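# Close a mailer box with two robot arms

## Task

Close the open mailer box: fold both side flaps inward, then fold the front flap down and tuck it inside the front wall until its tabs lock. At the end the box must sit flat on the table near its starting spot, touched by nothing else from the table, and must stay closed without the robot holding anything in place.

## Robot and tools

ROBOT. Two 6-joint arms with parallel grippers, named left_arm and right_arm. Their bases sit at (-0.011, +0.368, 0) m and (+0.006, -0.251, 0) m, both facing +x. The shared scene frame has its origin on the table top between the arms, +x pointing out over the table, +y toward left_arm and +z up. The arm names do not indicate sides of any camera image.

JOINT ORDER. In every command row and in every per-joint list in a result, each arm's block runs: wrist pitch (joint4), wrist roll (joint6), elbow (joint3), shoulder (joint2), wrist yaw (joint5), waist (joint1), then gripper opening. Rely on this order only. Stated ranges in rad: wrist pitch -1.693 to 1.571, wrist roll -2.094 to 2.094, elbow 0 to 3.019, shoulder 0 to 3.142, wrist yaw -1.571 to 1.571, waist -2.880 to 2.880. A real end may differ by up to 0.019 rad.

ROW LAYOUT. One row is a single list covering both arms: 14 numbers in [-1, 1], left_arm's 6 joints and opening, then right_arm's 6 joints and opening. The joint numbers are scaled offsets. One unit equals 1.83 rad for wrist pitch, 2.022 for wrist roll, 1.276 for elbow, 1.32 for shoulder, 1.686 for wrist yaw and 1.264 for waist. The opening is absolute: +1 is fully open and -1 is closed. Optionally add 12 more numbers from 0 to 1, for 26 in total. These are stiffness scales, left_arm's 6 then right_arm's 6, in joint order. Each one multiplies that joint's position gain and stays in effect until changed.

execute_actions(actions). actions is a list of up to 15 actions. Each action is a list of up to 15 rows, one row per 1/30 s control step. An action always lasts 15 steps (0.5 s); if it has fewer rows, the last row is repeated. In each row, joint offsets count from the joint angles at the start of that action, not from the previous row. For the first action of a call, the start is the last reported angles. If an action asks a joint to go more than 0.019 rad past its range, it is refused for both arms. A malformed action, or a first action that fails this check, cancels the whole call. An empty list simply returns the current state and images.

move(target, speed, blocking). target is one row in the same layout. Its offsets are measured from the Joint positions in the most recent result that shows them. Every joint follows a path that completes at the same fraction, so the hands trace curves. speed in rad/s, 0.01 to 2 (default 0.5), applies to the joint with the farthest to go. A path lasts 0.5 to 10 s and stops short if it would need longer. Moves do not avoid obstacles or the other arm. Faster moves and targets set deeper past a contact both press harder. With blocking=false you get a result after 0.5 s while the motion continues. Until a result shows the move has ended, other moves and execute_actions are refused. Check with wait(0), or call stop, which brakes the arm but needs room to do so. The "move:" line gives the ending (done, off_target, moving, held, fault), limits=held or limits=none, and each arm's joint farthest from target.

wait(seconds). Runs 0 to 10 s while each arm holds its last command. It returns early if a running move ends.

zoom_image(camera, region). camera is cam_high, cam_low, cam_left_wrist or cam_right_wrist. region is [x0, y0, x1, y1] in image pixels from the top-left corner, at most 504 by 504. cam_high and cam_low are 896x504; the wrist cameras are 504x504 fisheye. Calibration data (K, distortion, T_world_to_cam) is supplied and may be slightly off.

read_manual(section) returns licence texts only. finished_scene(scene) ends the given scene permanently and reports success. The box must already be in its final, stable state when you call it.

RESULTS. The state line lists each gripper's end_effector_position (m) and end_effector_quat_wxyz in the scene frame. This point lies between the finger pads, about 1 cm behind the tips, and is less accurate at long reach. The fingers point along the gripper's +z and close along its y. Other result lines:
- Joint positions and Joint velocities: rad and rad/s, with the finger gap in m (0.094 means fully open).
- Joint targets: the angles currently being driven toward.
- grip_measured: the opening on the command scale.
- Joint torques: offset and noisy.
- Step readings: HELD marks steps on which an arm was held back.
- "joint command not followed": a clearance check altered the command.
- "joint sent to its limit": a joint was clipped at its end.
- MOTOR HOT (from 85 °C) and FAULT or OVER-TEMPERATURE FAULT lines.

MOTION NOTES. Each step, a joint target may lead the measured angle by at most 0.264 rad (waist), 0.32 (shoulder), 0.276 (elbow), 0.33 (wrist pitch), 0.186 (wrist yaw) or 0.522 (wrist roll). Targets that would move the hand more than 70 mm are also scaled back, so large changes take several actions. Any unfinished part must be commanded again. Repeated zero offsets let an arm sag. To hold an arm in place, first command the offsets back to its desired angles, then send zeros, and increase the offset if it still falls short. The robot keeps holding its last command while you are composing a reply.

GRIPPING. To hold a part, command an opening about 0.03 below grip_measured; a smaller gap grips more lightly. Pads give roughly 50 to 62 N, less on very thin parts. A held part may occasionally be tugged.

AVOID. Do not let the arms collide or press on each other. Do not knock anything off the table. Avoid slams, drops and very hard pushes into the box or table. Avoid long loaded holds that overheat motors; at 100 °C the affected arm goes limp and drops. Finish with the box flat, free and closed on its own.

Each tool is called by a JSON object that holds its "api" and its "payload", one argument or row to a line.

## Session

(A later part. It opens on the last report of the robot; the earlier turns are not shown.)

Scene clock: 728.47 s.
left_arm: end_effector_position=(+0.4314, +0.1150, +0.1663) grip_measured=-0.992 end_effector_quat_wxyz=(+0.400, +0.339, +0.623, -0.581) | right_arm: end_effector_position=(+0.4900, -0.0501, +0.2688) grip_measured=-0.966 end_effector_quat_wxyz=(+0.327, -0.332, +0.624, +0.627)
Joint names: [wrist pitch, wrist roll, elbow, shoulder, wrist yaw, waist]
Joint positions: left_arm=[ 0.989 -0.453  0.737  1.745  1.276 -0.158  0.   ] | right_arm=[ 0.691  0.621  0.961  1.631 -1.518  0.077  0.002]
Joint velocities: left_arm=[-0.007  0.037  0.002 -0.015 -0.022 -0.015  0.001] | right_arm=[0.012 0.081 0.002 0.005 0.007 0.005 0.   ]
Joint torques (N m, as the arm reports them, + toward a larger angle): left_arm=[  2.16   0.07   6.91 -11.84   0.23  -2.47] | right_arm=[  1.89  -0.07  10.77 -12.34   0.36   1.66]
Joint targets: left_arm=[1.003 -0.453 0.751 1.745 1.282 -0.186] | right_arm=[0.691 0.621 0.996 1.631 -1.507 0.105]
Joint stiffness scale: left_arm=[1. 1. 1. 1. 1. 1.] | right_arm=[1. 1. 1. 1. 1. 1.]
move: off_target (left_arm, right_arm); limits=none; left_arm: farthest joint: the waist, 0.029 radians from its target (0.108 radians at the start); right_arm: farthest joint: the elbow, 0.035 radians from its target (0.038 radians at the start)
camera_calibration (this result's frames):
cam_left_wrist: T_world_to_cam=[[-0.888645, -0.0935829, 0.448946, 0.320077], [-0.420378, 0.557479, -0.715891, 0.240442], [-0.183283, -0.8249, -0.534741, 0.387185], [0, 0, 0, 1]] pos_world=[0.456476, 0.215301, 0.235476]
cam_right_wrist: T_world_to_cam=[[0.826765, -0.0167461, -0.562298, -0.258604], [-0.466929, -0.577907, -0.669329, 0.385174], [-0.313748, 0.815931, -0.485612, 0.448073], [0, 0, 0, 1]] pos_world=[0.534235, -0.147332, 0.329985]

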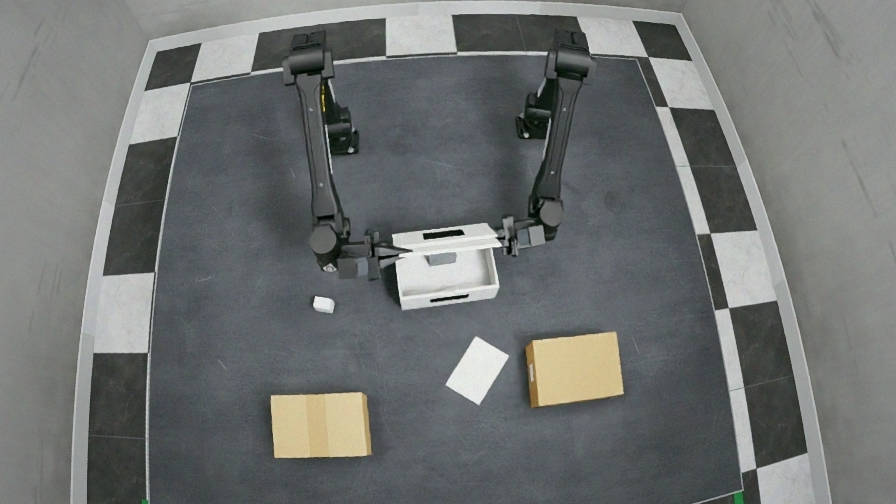

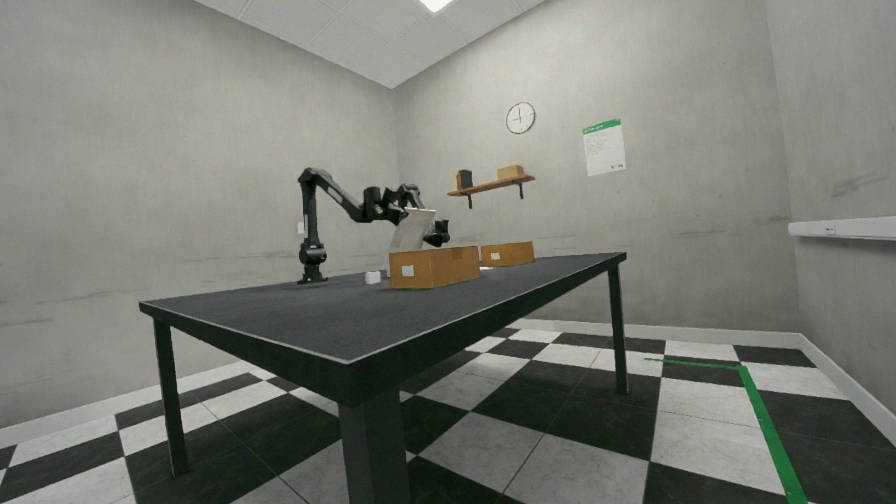

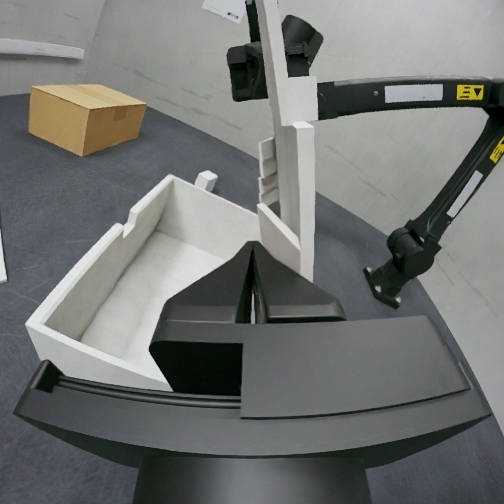

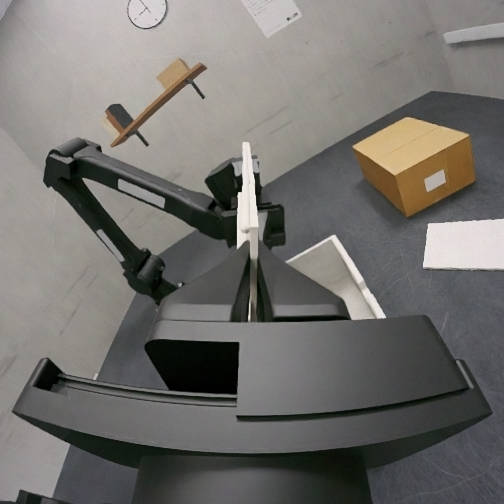

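{"api": "move", "payload": {
  "target": [0.008,0,0.01,0,0.06,0.13,-1,0,0,0.03,0,0,0,-1],
  "speed": 0.15
}}

{"api": "move", "payload": {
  "target": [0.08,0,-0.115,-0.035,0.03,0,-1,0,0,0.03,0,0,0,-1],
  "speed": 0.3
}}

{"api": "move", "payload": {
  "target": [0.008,0,0,0,-0.06,-0.135,-1,0,0,0.03,0,0,0,-1],
  "speed": 0.2
}}

Scene clock: 780.97 s.
left_arm: end_effector_position=(+0.4501, +0.1863, +0.1663) grip_measured=-0.992 end_effector_quat_wxyz=(+0.419, +0.317, +0.633, -0.568) | right_arm: end_effector_position=(+0.4893, -0.0501, +0.2688) grip_measured=-0.966 end_effector_quat_wxyz=(+0.326, -0.333, +0.623, +0.628)
Joint names: [wrist pitch, wrist roll, elbow, shoulder, wrist yaw, waist]
Joint positions: left_arm=[ 0.989 -0.453  0.737  1.745  1.372  0.005  0.   ] | right_arm=[ 0.691  0.621  0.961  1.631 -1.522  0.077  0.002]
Joint velocities: left_arm=[-0.012 -0.007  0.007  0.005  0.022 -0.015 -0.001] | right_arm=[-0.007 -0.007 -0.012  0.005  0.007 -0.005  0.001]
Joint torques (N m, as the arm reports them, + toward a larger angle): left_arm=[  2.13   0.06   6.83 -11.77   0.18  -0.16] | right_arm=[  1.98  -0.04  11.03 -12.37   0.12  -0.77]
Joint targets: left_arm=[1.003 -0.453 0.750 1.745 1.377 0.007] | right_arm=[0.691 0.621 0.999 1.631 -1.518 0.077]
Joint stiffness scale: left_arm=[1. 1. 1. 1. 1. 1.] | right_arm=[1. 1. 1. 1. 1. 1.]
move: off_target (right_arm); limits=none; left_arm: farthest joint: the wrist pitch, 0.015 radians from its target (0.015 radians at the start); right_arm: farthest joint: the elbow, 0.038 radians from its target (0.038 radians at the start)
camera_calibration (this result's frames):
cam_left_wrist: T_world_to_cam=[[-0.880132, -0.151201, 0.450007, 0.350057], [-0.45688, 0.527264, -0.716417, 0.230723], [-0.128949, -0.836141, -0.533142, 0.426857], [0, 0, 0, 1]] pos_world=[0.468552, 0.288189, 0.235342]
cam_right_wrist: T_world_to_cam=[[0.826826, -0.0136376, -0.562293, -0.257945], [-0.464718, -0.579737, -0.669285, 0.38367], [-0.316855, 0.81469, -0.485679, 0.449342], [0, 0, 0, 1]] pos_world=[0.53395, -0.147164, 0.32998]

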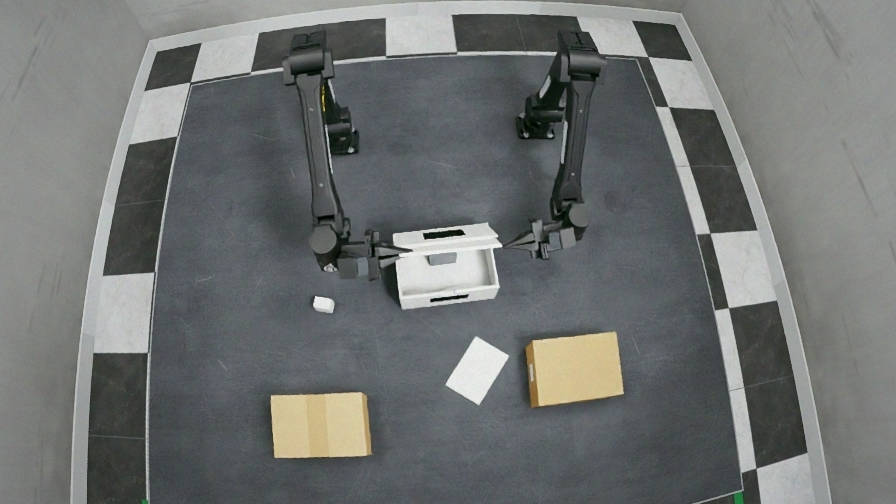

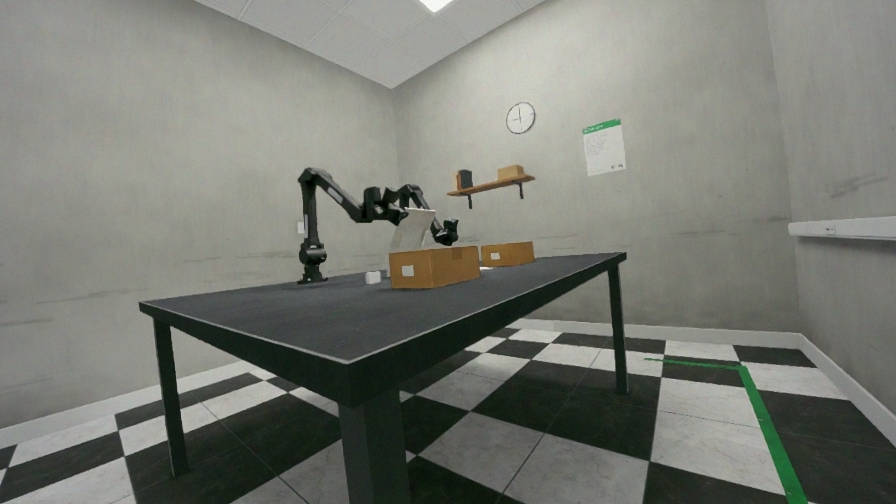

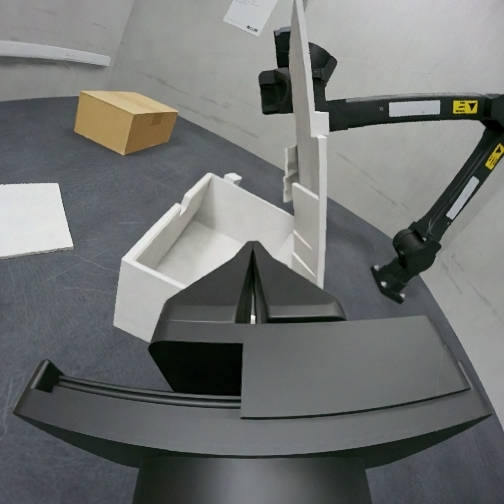

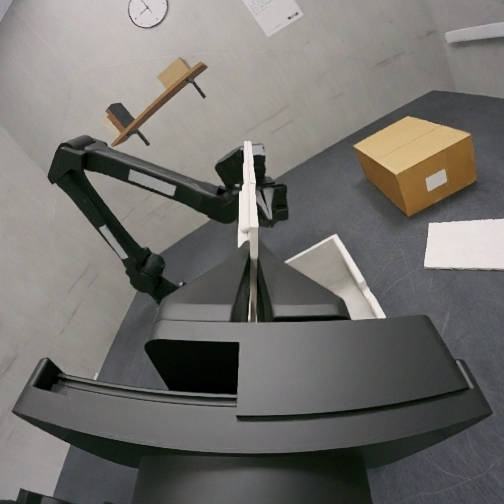

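Scene clock: 781.87 s.
left_arm: end_effector_position=(+0.3909, +0.1866, +0.1449) grip_measured=-0.992 end_effector_quat_wxyz=(+0.405, +0.332, +0.626, -0.578) | right_arm: end_effector_position=(+0.4891, -0.0501, +0.2688) grip_measured=-0.966 end_effector_quat_wxyz=(+0.326, -0.334, +0.623, +0.628)
Joint names: [wrist pitch, wrist roll, elbow, shoulder, wrist yaw, waist]
Joint positions: left_arm=[ 1.12  -0.453  0.585  1.726  1.42   0.005  0.   ] | right_arm=[ 0.691  0.621  0.961  1.631 -1.523  0.077  0.002]
Joint velocities: left_arm=[-0.007 -0.051 -0.017 -0.005 -0.022  0.005 -0.002] | right_arm=[ 0.002  0.007  0.007  0.005 -0.037 -0.005 -0.   ]
Joint torques (N m, as the arm reports them, + toward a larger angle): left_arm=[  2.09   0.06   5.04 -12.41   0.14  -0.21] | right_arm=[  1.95  -0.03  10.94 -12.1   -0.07  -0.37]
Joint targets: left_arm=[1.135 -0.453 0.590 1.699 1.423 0.005] | right_arm=[0.691 0.621 0.999 1.631 -1.522 0.077]
Joint stiffness scale: left_arm=[1. 1. 1. 1. 1. 1.] | right_arm=[1. 1. 1. 1. 1. 1.]
move: off_target (left_arm, right_arm); limits=none; left_arm: farthest joint: the shoulder, 0.027 radians from its target (0.046 radians at the start); right_arm: farthest joint: the elbow, 0.038 radians from its target (0.038 radians at the start)
camera_calibration (this result's frames):
cam_left_wrist: T_world_to_cam=[[-0.885759, -0.109023, 0.451159, 0.301795], [-0.432296, 0.547639, -0.716388, 0.174728], [-0.168969, -0.829582, -0.532207, 0.422224], [0, 0, 0, 1]] pos_world=[0.414195, 0.287484, 0.213726]
cam_right_wrist: T_world_to_cam=[[0.826841, -0.012705, -0.562292, -0.257746], [-0.464053, -0.580284, -0.669272, 0.383218], [-0.317786, 0.814315, -0.485699, 0.449722], [0, 0, 0, 1]] pos_world=[0.533864, -0.147114, 0.329978]

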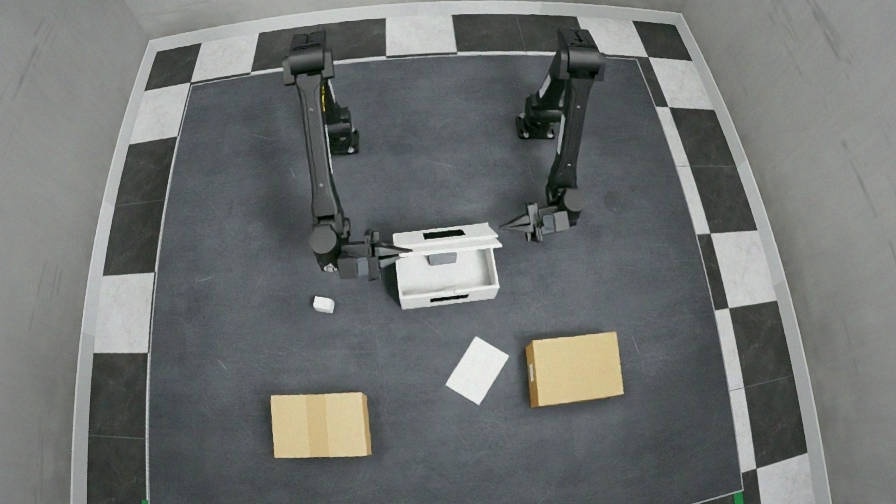

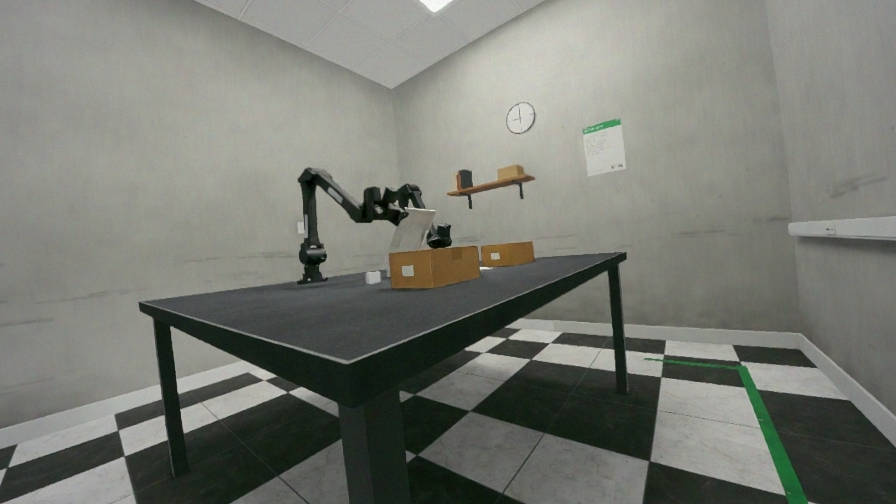

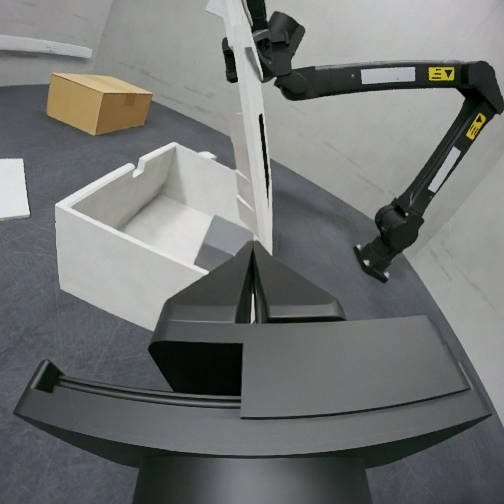

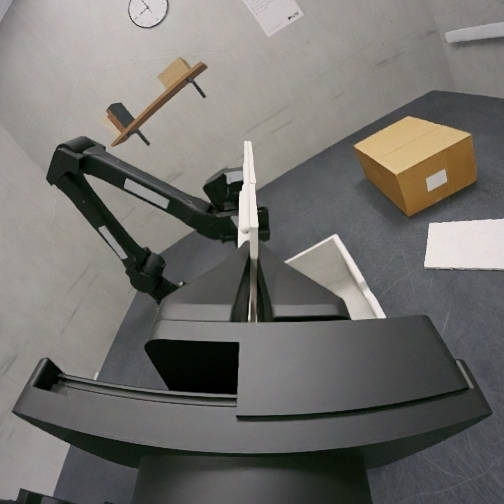

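Scene clock: 783.07 s.
left_arm: end_effector_position=(+0.3850, +0.1452, +0.1443) grip_measured=-0.992 end_effector_quat_wxyz=(+0.403, +0.335, +0.624, -0.579) | right_arm: end_effector_position=(+0.4925, -0.0631, +0.2688) grip_measured=-0.966 end_effector_quat_wxyz=(+0.331, -0.329, +0.626, +0.625)
Joint names: [wrist pitch, wrist roll, elbow, shoulder, wrist yaw, waist]
Joint positions: left_arm=[ 1.125 -0.453  0.583  1.726  1.32  -0.104  0.   ] | right_arm=[ 0.691  0.621  0.961  1.631 -1.533  0.05   0.002]
Joint velocities: left_arm=[ 0.002  0.022 -0.007 -0.015  0.037 -0.034  0.   ] | right_arm=[ 0.002 -0.051  0.002 -0.005  0.037 -0.015 -0.001]
Joint torques (N m, as the arm reports them, + toward a larger angle): left_arm=[  1.9    0.06   4.96 -10.32  -0.09  -5.04] | right_arm=[  1.92  -0.07  11.13 -12.02   0.37   1.35]
Joint targets: left_arm=[1.134 -0.453 0.585 1.726 1.318 -0.166] | right_arm=[0.691 0.621 0.999 1.631 -1.522 0.077]
Joint stiffness scale: left_arm=[1. 1. 1. 1. 1. 1.] | right_arm=[1. 1. 1. 1. 1. 1.]
move: off_target (left_arm, right_arm); limits=none; left_arm: farthest joint: the waist, 0.062 radians from its target (0.170 radians at the start); right_arm: farthest joint: the elbow, 0.038 radians from its target (0.038 radians at the start)
camera_calibration (this result's frames):
cam_left_wrist: T_world_to_cam=[[-0.887784, -0.102012, 0.448813, 0.292437], [-0.425712, 0.552663, -0.716472, 0.191206], [-0.174953, -0.827138, -0.534073, 0.388919], [0, 0, 0, 1]] pos_world=[0.409062, 0.245849, 0.213456]
cam_right_wrist: T_world_to_cam=[[0.826537, -0.0260782, -0.562278, -0.261411], [-0.473286, -0.572924, -0.669148, 0.382218], [-0.304692, 0.819194, -0.485885, 0.455225], [0, 0, 0, 1]] pos_world=[0.535668, -0.160753, 0.329962]

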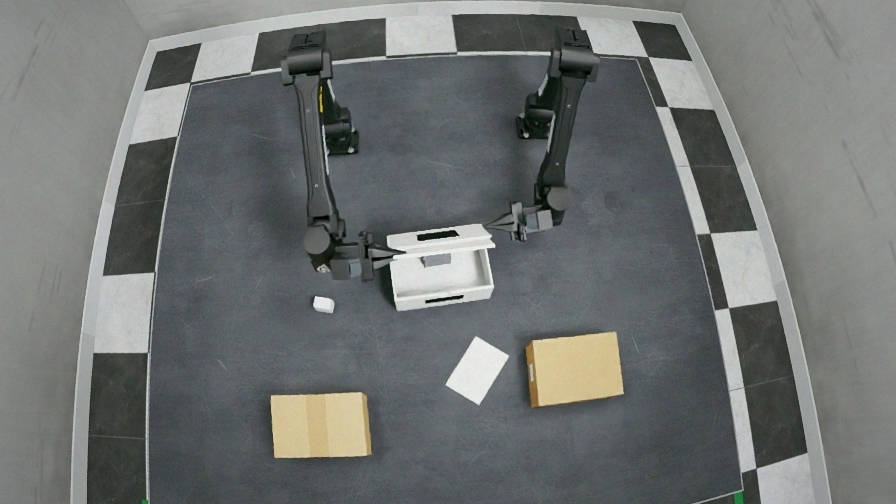

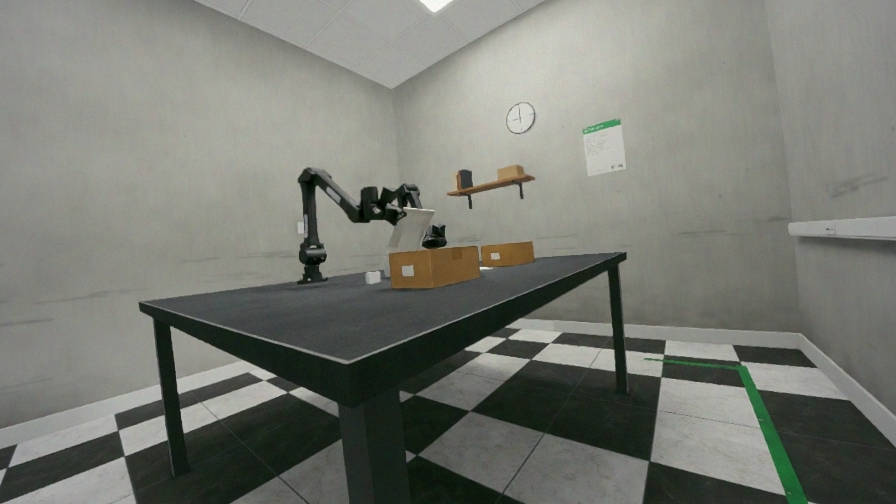

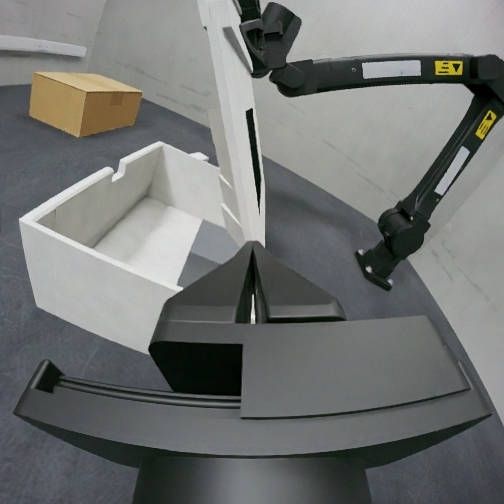

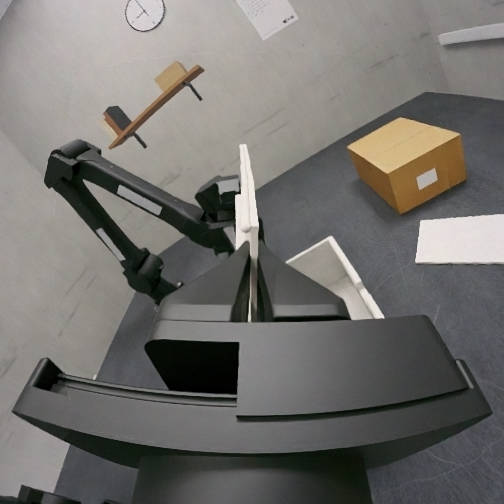

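{"api": "move", "payload": {
  "target": [0.008,0,0,0,0.085,0.02,-1,0,0,0.03,0,0,0,-1],
  "speed": 0.15
}}

{"api": "move", "payload": {
  "target": [0.008,0,0,0,-0.065,-0.08,-1,0,0,0.03,0,0,0,-1],
  "speed": 0.12
}}

Scene clock: 796.87 s.
left_arm: end_effector_position=(+0.3652, +0.1509, +0.1448) grip_measured=-0.992 end_effector_quat_wxyz=(+0.367, +0.372, +0.602, -0.603) | right_arm: end_effector_position=(+0.4910, -0.0642, +0.2680) grip_measured=-0.966 end_effector_quat_wxyz=(+0.328, -0.330, +0.625, +0.626)
Joint names: [wrist pitch, wrist roll, elbow, shoulder, wrist yaw, waist]
Joint positions: left_arm=[ 1.125 -0.453  0.583  1.726  1.459 -0.086  0.   ] | right_arm=[ 0.691  0.621  0.959  1.631 -1.542  0.048  0.002]
Joint velocities: left_arm=[-0.012  0.007 -0.002 -0.024 -0.051 -0.015 -0.   ] | right_arm=[ 0.002 -0.051 -0.002 -0.005 -0.037 -0.024 -0.001]
Joint torques (N m, as the arm reports them, + toward a larger angle): left_arm=[  2.03   0.06   4.67 -10.32   0.18   0.48] | right_arm=[  1.83  -0.07  11.28 -12.     0.24   0.28]
Joint targets: left_arm=[1.139 -0.453 0.583 1.726 1.463 -0.079] | right_arm=[0.691 0.621 0.999 1.631 -1.534 0.050]
Joint stiffness scale: left_arm=[1. 1. 1. 1. 1. 1.] | right_arm=[1. 1. 1. 1. 1. 1.]
move: off_target (right_arm); limits=none; left_arm: farthest joint: the wrist pitch, 0.015 radians from its target (0.015 radians at the start); right_arm: farthest joint: the elbow, 0.040 radians from its target (0.038 radians at the start)
camera_calibration (this result's frames):
cam_left_wrist: T_world_to_cam=[[-0.893394, 0.00692707, 0.44922, 0.260735], [-0.356287, 0.598187, -0.717797, 0.147915], [-0.27369, -0.801327, -0.531948, 0.422184], [0, 0, 0, 1]] pos_world=[0.401187, 0.248021, 0.213626]
cam_right_wrist: T_world_to_cam=[[0.825611, -0.021168, -0.563843, -0.259464], [-0.471052, -0.57596, -0.668117, 0.378809], [-0.310608, 0.817204, -0.48549, 0.458008], [0, 0, 0, 1]] pos_world=[0.534916, -0.1616, 0.32915]

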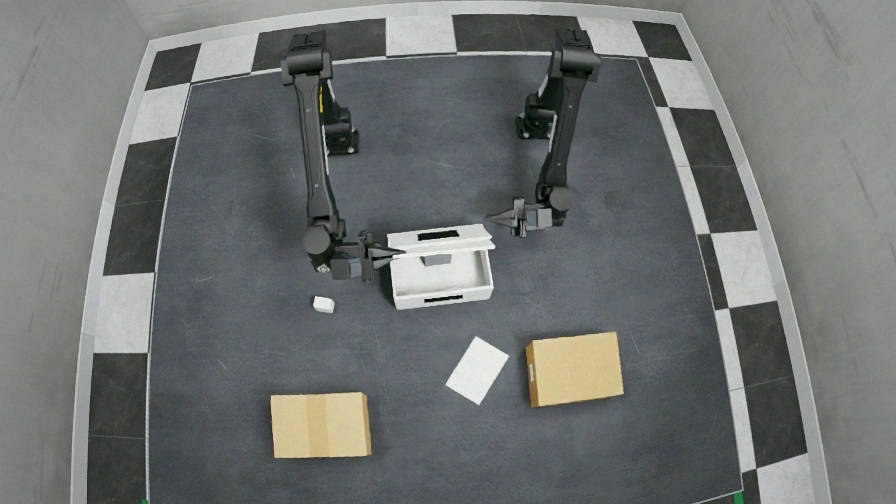

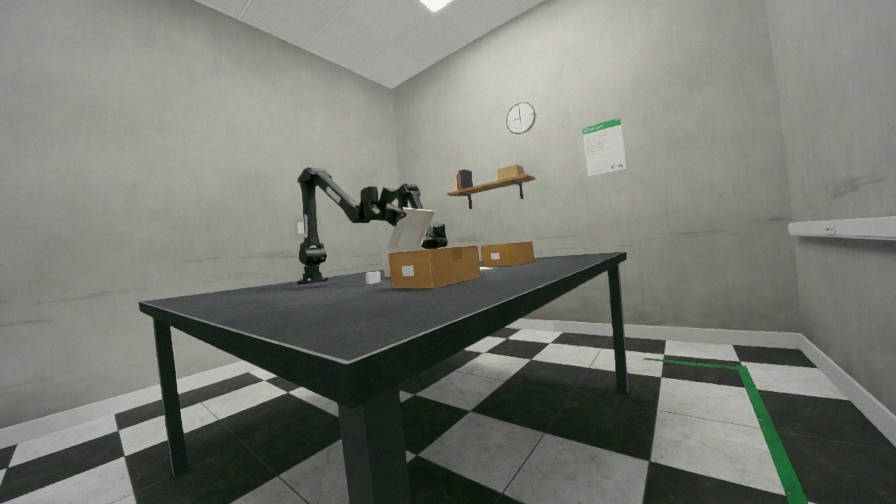

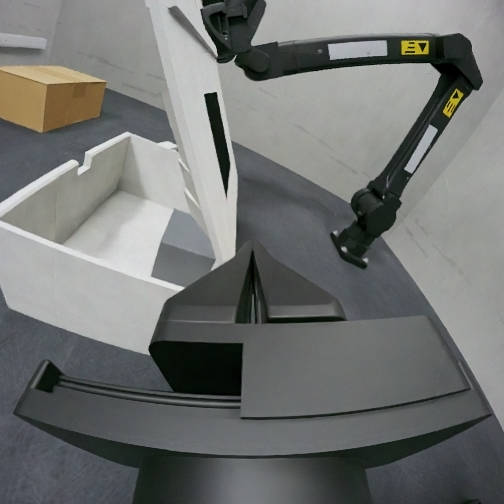

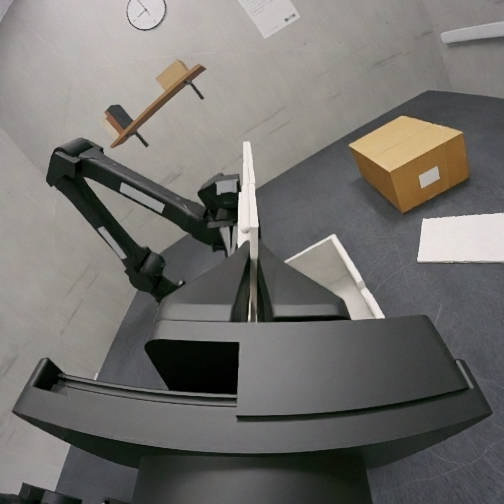

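Scene clock: 798.13 s.
left_arm: end_effector_position=(+0.3605, +0.1146, +0.1444) grip_measured=-0.992 end_effector_quat_wxyz=(+0.370, +0.370, +0.604, -0.601) | right_arm: end_effector_position=(+0.4905, -0.0642, +0.2679) grip_measured=-0.966 end_effector_quat_wxyz=(+0.327, -0.331, +0.625, +0.627)
Joint names: [wrist pitch, wrist roll, elbow, shoulder, wrist yaw, waist]
Joint positions: left_arm=[ 1.125 -0.453  0.583  1.726  1.353 -0.183  0.   ] | right_arm=[ 0.691  0.621  0.959  1.631 -1.545  0.048  0.002]
Joint velocities: left_arm=[-0.007  0.037  0.007 -0.005  0.007 -0.005  0.001] | right_arm=[-0.012 -0.022 -0.007 -0.015 -0.022 -0.005 -0.001]
Joint torques (N m, as the arm reports them, + toward a larger angle): left_arm=[  2.1    0.06   4.72 -10.33  -0.21  -0.45] | right_arm=[  2.11  -0.07  11.14 -11.96   0.03  -0.09]
Joint targets: left_arm=[1.139 -0.453 0.583 1.726 1.349 -0.187] | right_arm=[0.691 0.621 0.997 1.631 -1.542 0.048]
Joint stiffness scale: left_arm=[1. 1. 1. 1. 1. 1.] | right_arm=[1. 1. 1. 1. 1. 1.]
move: off_target (right_arm); limits=none; left_arm: farthest joint: the wrist pitch, 0.015 radians from its target (0.015 radians at the start); right_arm: farthest joint: the elbow, 0.039 radians from its target (0.038 radians at the start)
camera_calibration (this result's frames):
cam_left_wrist: T_world_to_cam=[[-0.893561, -0.00140783, 0.44894, 0.257977], [-0.361061, 0.596544, -0.716778, 0.169472], [-0.266803, -0.802579, -0.533556, 0.389533], [0, 0, 0, 1]] pos_world=[0.395636, 0.211896, 0.213495]
cam_right_wrist: T_world_to_cam=[[0.82545, -0.0189993, -0.564155, -0.258795], [-0.469766, -0.577258, -0.667903, 0.377674], [-0.312973, 0.816341, -0.485423, 0.458854], [0, 0, 0, 1]] pos_world=[0.53465, -0.161483, 0.328987]

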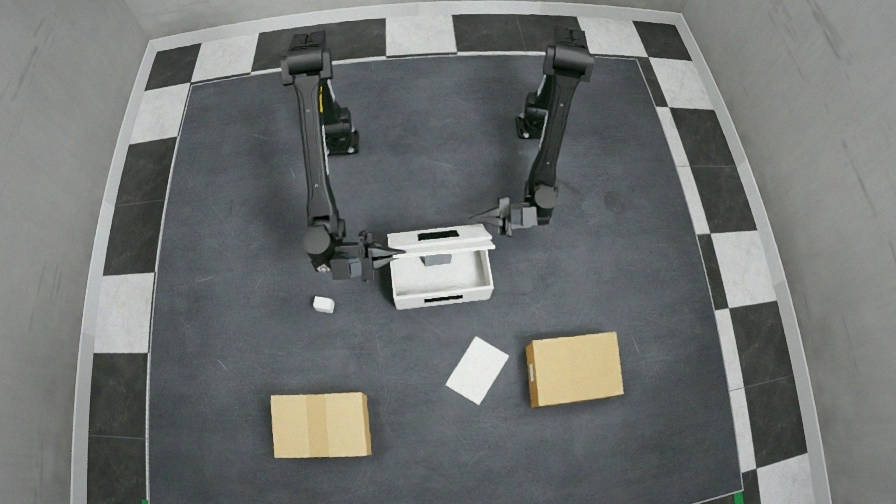

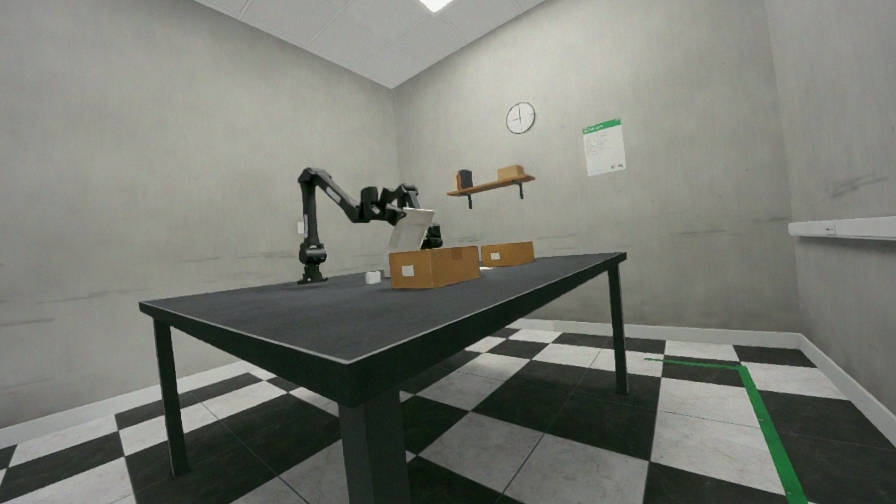

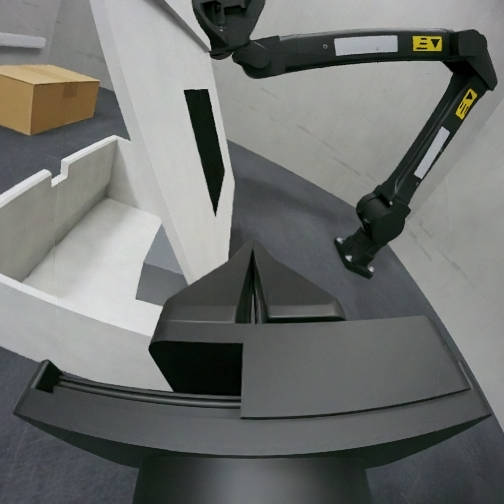

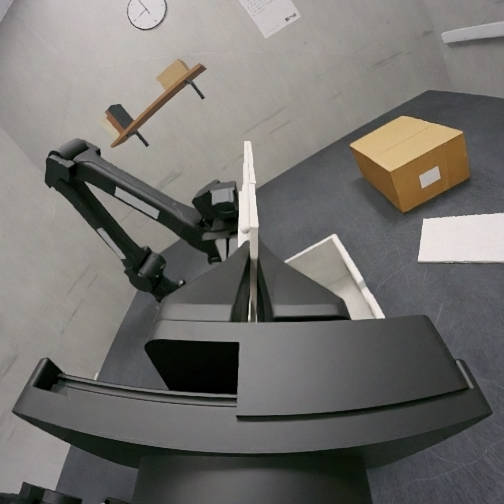

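{"api": "execute_actions", "payload": {
  "actions": []
}}

Scene clock: 835.93 s.
left_arm: end_effector_position=(+0.3605, +0.1146, +0.1444) grip_measured=-0.992 end_effector_quat_wxyz=(+0.370, +0.370, +0.604, -0.601) | right_arm: end_effector_position=(+0.4905, -0.0642, +0.2679) grip_measured=-0.966 end_effector_quat_wxyz=(+0.327, -0.331, +0.625, +0.627)
Joint names: [wrist pitch, wrist roll, elbow, shoulder, wrist yaw, waist]
Joint positions: left_arm=[ 1.125 -0.453  0.583  1.726  1.353 -0.183  0.   ] | right_arm=[ 0.691  0.621  0.959  1.631 -1.545  0.048  0.002]
Joint velocities: left_arm=[-0.027  0.007 -0.007 -0.015  0.007 -0.015  0.   ] | right_arm=[-0.012  0.051 -0.002 -0.005 -0.007 -0.015  0.001]
Joint torques (N m, as the arm reports them, + toward a larger angle): left_arm=[  2.09   0.06   4.71 -10.34  -0.21  -0.45] | right_arm=[  1.87  -0.03  11.09 -11.85   0.02  -0.02]
Joint targets: left_arm=[1.139 -0.453 0.583 1.726 1.349 -0.187] | right_arm=[0.691 0.621 0.997 1.631 -1.542 0.048]
Joint stiffness scale: left_arm=[1. 1. 1. 1. 1. 1.] | right_arm=[1. 1. 1. 1. 1. 1.]
camera_calibration (this result's frames):
cam_left_wrist: T_world_to_cam=[[-0.893561, -0.00140783, 0.44894, 0.257977], [-0.361061, 0.596544, -0.716778, 0.169472], [-0.266803, -0.802579, -0.533556, 0.389533], [0, 0, 0, 1]] pos_world=[0.395636, 0.211896, 0.213495]
cam_right_wrist: T_world_to_cam=[[0.82545, -0.0189993, -0.564155, -0.258795], [-0.469766, -0.577258, -0.667903, 0.377674], [-0.312973, 0.816341, -0.485423, 0.458854], [0, 0, 0, 1]] pos_world=[0.53465, -0.161483, 0.328987]

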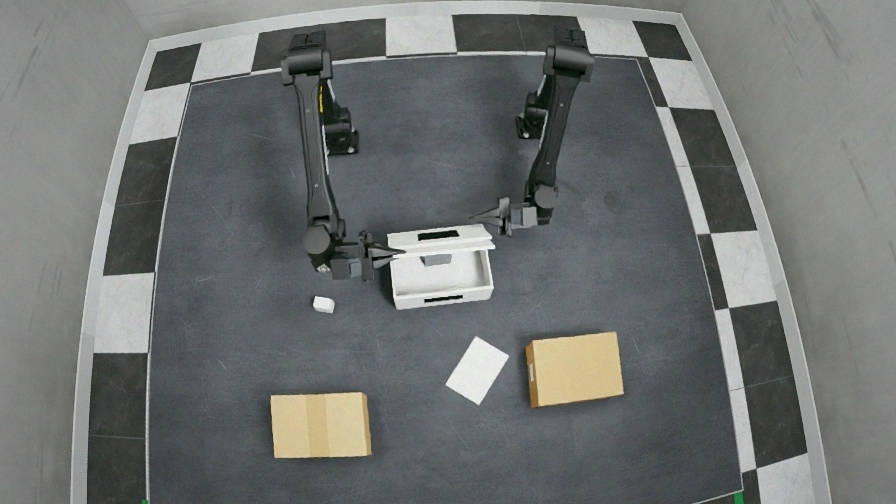

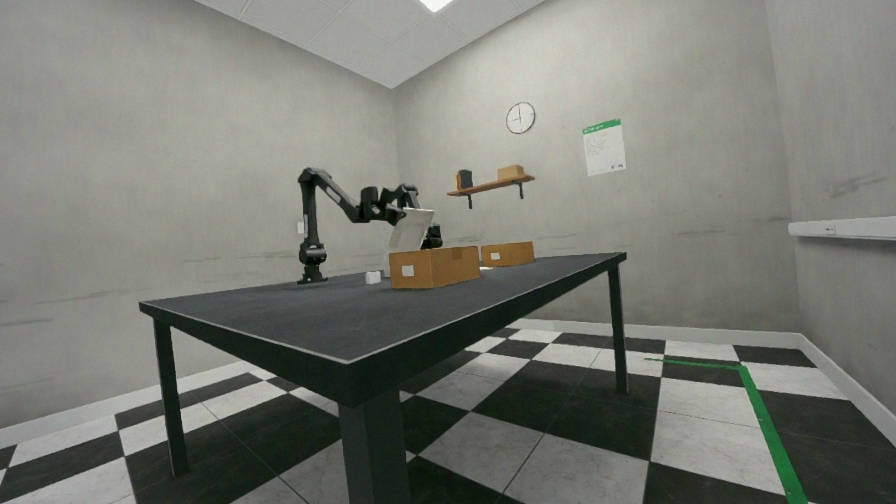

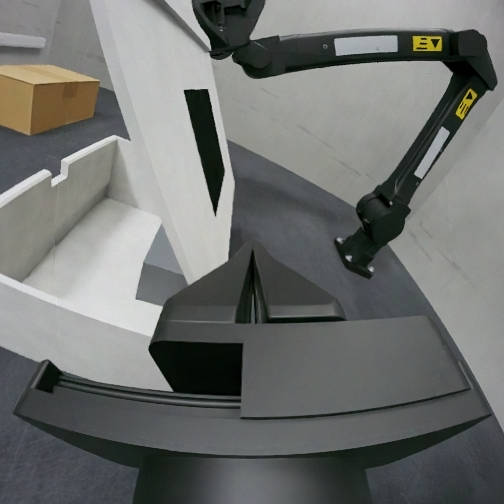

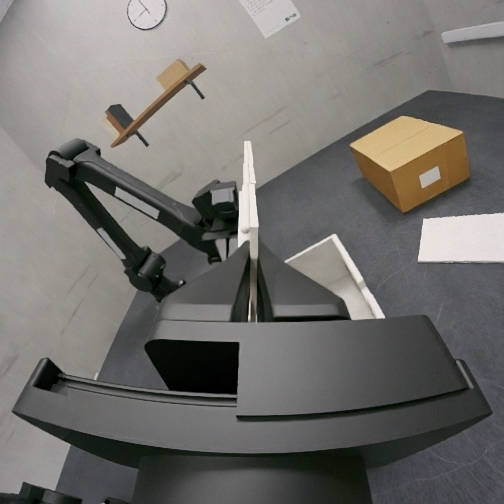

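{"api": "move", "payload": {
  "target": [0.008,0,0.01,0,-0.03,0,-1, 0.03,0.297,0.047,0.055,0,0,-1],
  "speed": 0.3
}}

Scene clock: 845.00 s.
left_arm: end_effector_position=(+0.3683, +0.1148, +0.1443) grip_measured=-0.992 end_effector_quat_wxyz=(+0.383, +0.356, +0.613, -0.592) | right_arm: end_effector_position=(+0.5034, -0.0638, +0.2490) grip_measured=-0.966 end_effector_quat_wxyz=(+0.132, -0.134, +0.694, +0.695)
Joint names: [wrist pitch, wrist roll, elbow, shoulder, wrist yaw, waist]
Joint positions: left_arm=[ 1.125 -0.453  0.583  1.726  1.308 -0.183  0.   ] | right_arm=[ 0.727  1.206  0.979  1.692 -1.543  0.048  0.002]
Joint velocities: left_arm=[ 0.002 -0.037  0.002 -0.005  0.007  0.005 -0.   ] | right_arm=[ 0.002 -0.007  0.012 -0.005 -0.051 -0.015 -0.   ]
Joint torques (N m, as the arm reports them, + toward a larger angle): left_arm=[  2.17   0.06   5.83 -10.41  -0.22  -0.14] | right_arm=[  2.64   0.07  11.1  -11.64  -0.14  -0.18]
Joint targets: left_arm=[1.139 -0.453 0.596 1.726 1.303 -0.183] | right_arm=[0.746 1.221 1.019 1.704 -1.544 0.048]
Joint stiffness scale: left_arm=[1. 1. 1. 1. 1. 1.] | right_arm=[1. 1. 1. 1. 1. 1.]
move: off_target (right_arm); limits=none; left_arm: farthest joint: the wrist pitch, 0.015 radians from its target (0.015 radians at the start); right_arm: farthest joint: the elbow, 0.040 radians from its target (0.060 radians at the start)
camera_calibration (this result's frames):
cam_left_wrist: T_world_to_cam=[[-0.892632, -0.0426585, 0.448762, 0.269485], [-0.387862, 0.579988, -0.716364, 0.183806], [-0.229718, -0.813508, -0.534261, 0.379411], [0, 0, 0, 1]] pos_world=[0.399, 0.213544, 0.213442]
cam_right_wrist: T_world_to_cam=[[0.371889, -0.0223572, -0.928008, 0.0385565], [-0.762341, -0.577769, -0.29158, 0.424945], [-0.529656, 0.815894, -0.23191, 0.499343], [0, 0, 0, 1]] pos_world=[0.574094, -0.161029, 0.275489]

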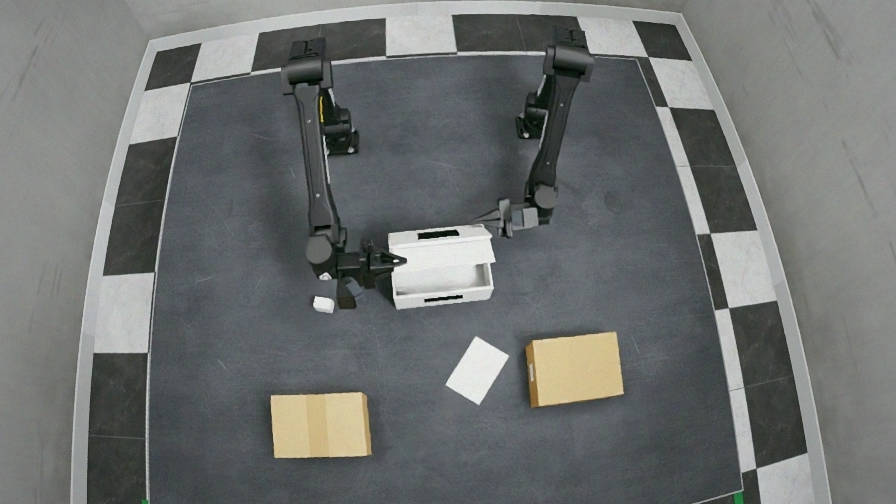

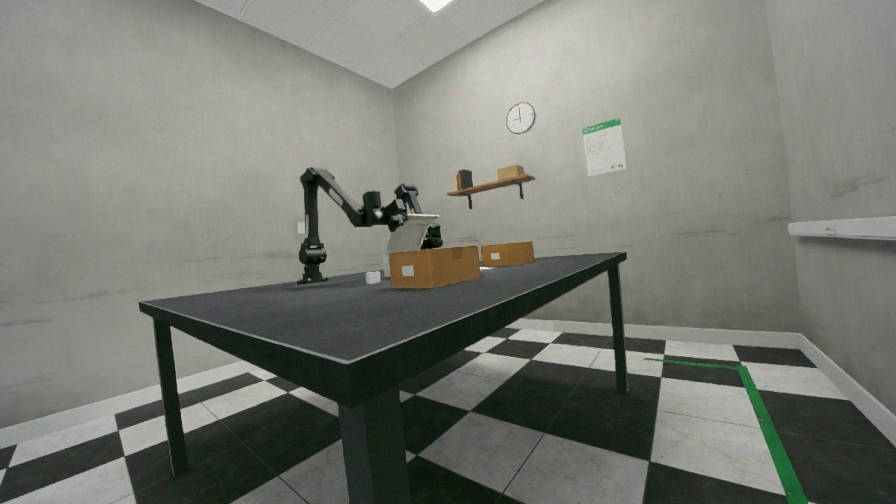

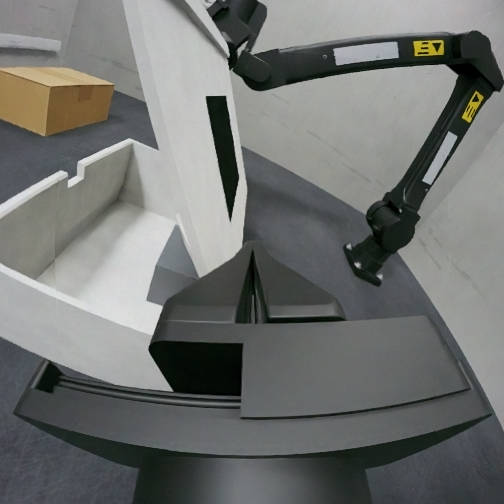

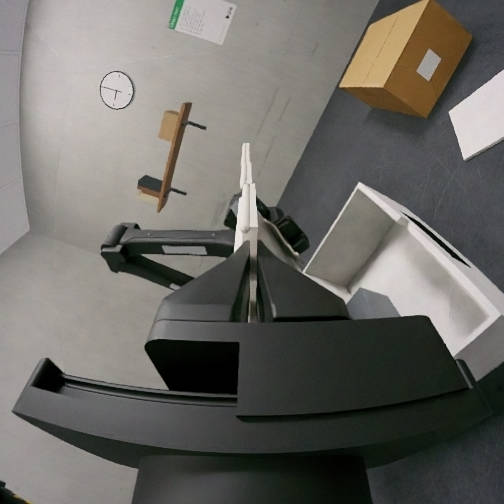

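{"api": "move", "payload": {
  "target": [0.008,0,0.01,0,0,0,-1, 0.044,0.315,0.002,0.044,0,0,-1],
  "speed": 0.3
}}

Scene clock: 854.77 s.
left_arm: end_effector_position=(+0.3683, +0.1148, +0.1443) grip_measured=-0.992 end_effector_quat_wxyz=(+0.383, +0.356, +0.613, -0.592) | right_arm: end_effector_position=(+0.5065, -0.0637, +0.2251) grip_measured=-0.967 end_effector_quat_wxyz=(-0.085, +0.079, +0.703, +0.702)
Joint names: [wrist pitch, wrist roll, elbow, shoulder, wrist yaw, waist]
Joint positions: left_arm=[ 1.125 -0.453  0.583  1.726  1.308 -0.183  0.   ] | right_arm=[ 0.788  1.816  0.972  1.747 -1.548  0.048  0.002]
Joint velocities: left_arm=[-0.012  0.051  0.012 -0.015 -0.007 -0.005 -0.001] | right_arm=[-0.022 -0.007 -0.007 -0.005 -0.051 -0.015  0.001]
Joint torques (N m, as the arm reports them, + toward a larger angle): left_arm=[  2.14   0.06   5.83 -10.48  -0.01  -0.09] | right_arm=[  2.67   0.23   8.1  -12.3    0.12   0.49]
Joint targets: left_arm=[1.139 -0.453 0.596 1.726 1.308 -0.183] | right_arm=[0.808 1.843 0.981 1.751 -1.543 0.048]
Joint stiffness scale: left_arm=[1. 1. 1. 1. 1. 1.] | right_arm=[1. 1. 1. 1. 1. 1.]
move: off_target (right_arm); limits=none; left_arm: farthest joint: the wrist pitch, 0.015 radians from its target (0.015 radians at the start); right_arm: farthest joint: the wrist roll, 0.027 radians from its target (0.636 radians at the start)
camera_calibration (this result's frames):
cam_left_wrist: T_world_to_cam=[[-0.892632, -0.0426585, 0.448762, 0.269485], [-0.387862, 0.579988, -0.716364, 0.183806], [-0.229718, -0.813508, -0.534261, 0.379411], [0, 0, 0, 1]] pos_world=[0.399, 0.213544, 0.213442]
cam_right_wrist: T_world_to_cam=[[-0.226994, -0.0260705, -0.973547, 0.328635], [-0.788169, -0.582275, 0.199363, 0.322646], [-0.57207, 0.812574, 0.111625, 0.439253], [0, 0, 0, 1]] pos_world=[0.580181, -0.160489, 0.206586]

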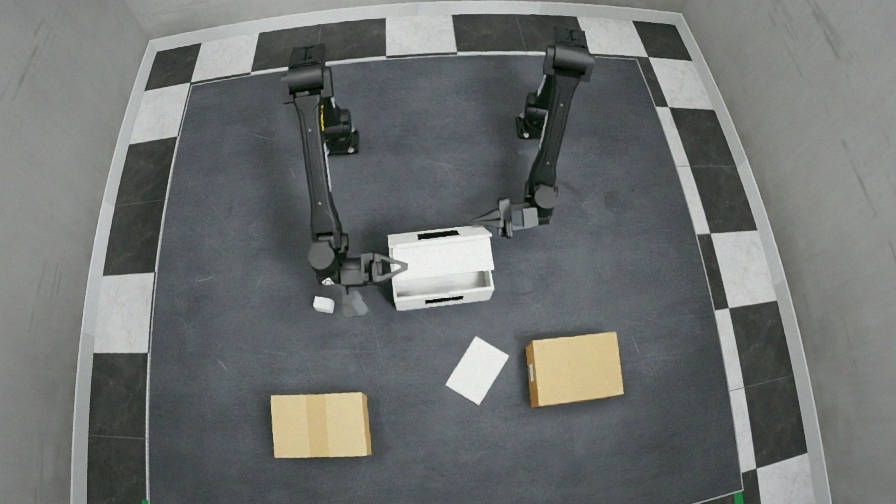

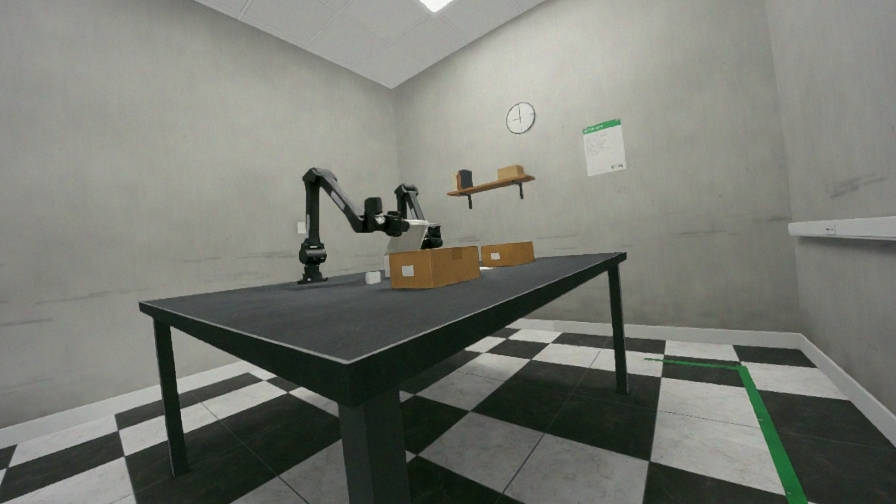

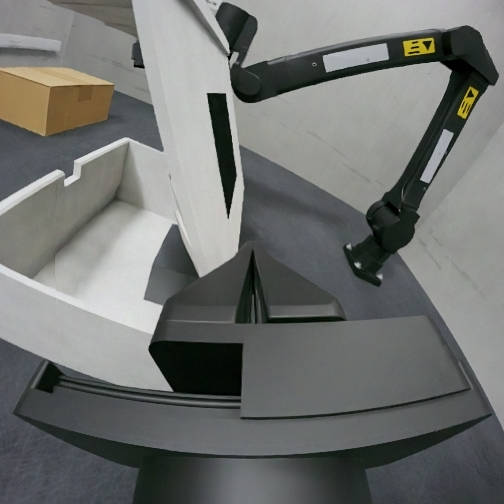

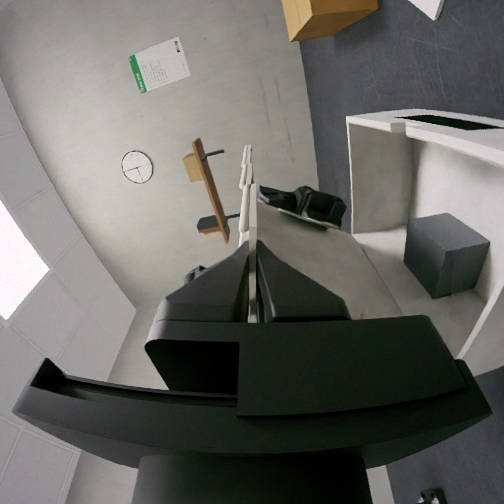

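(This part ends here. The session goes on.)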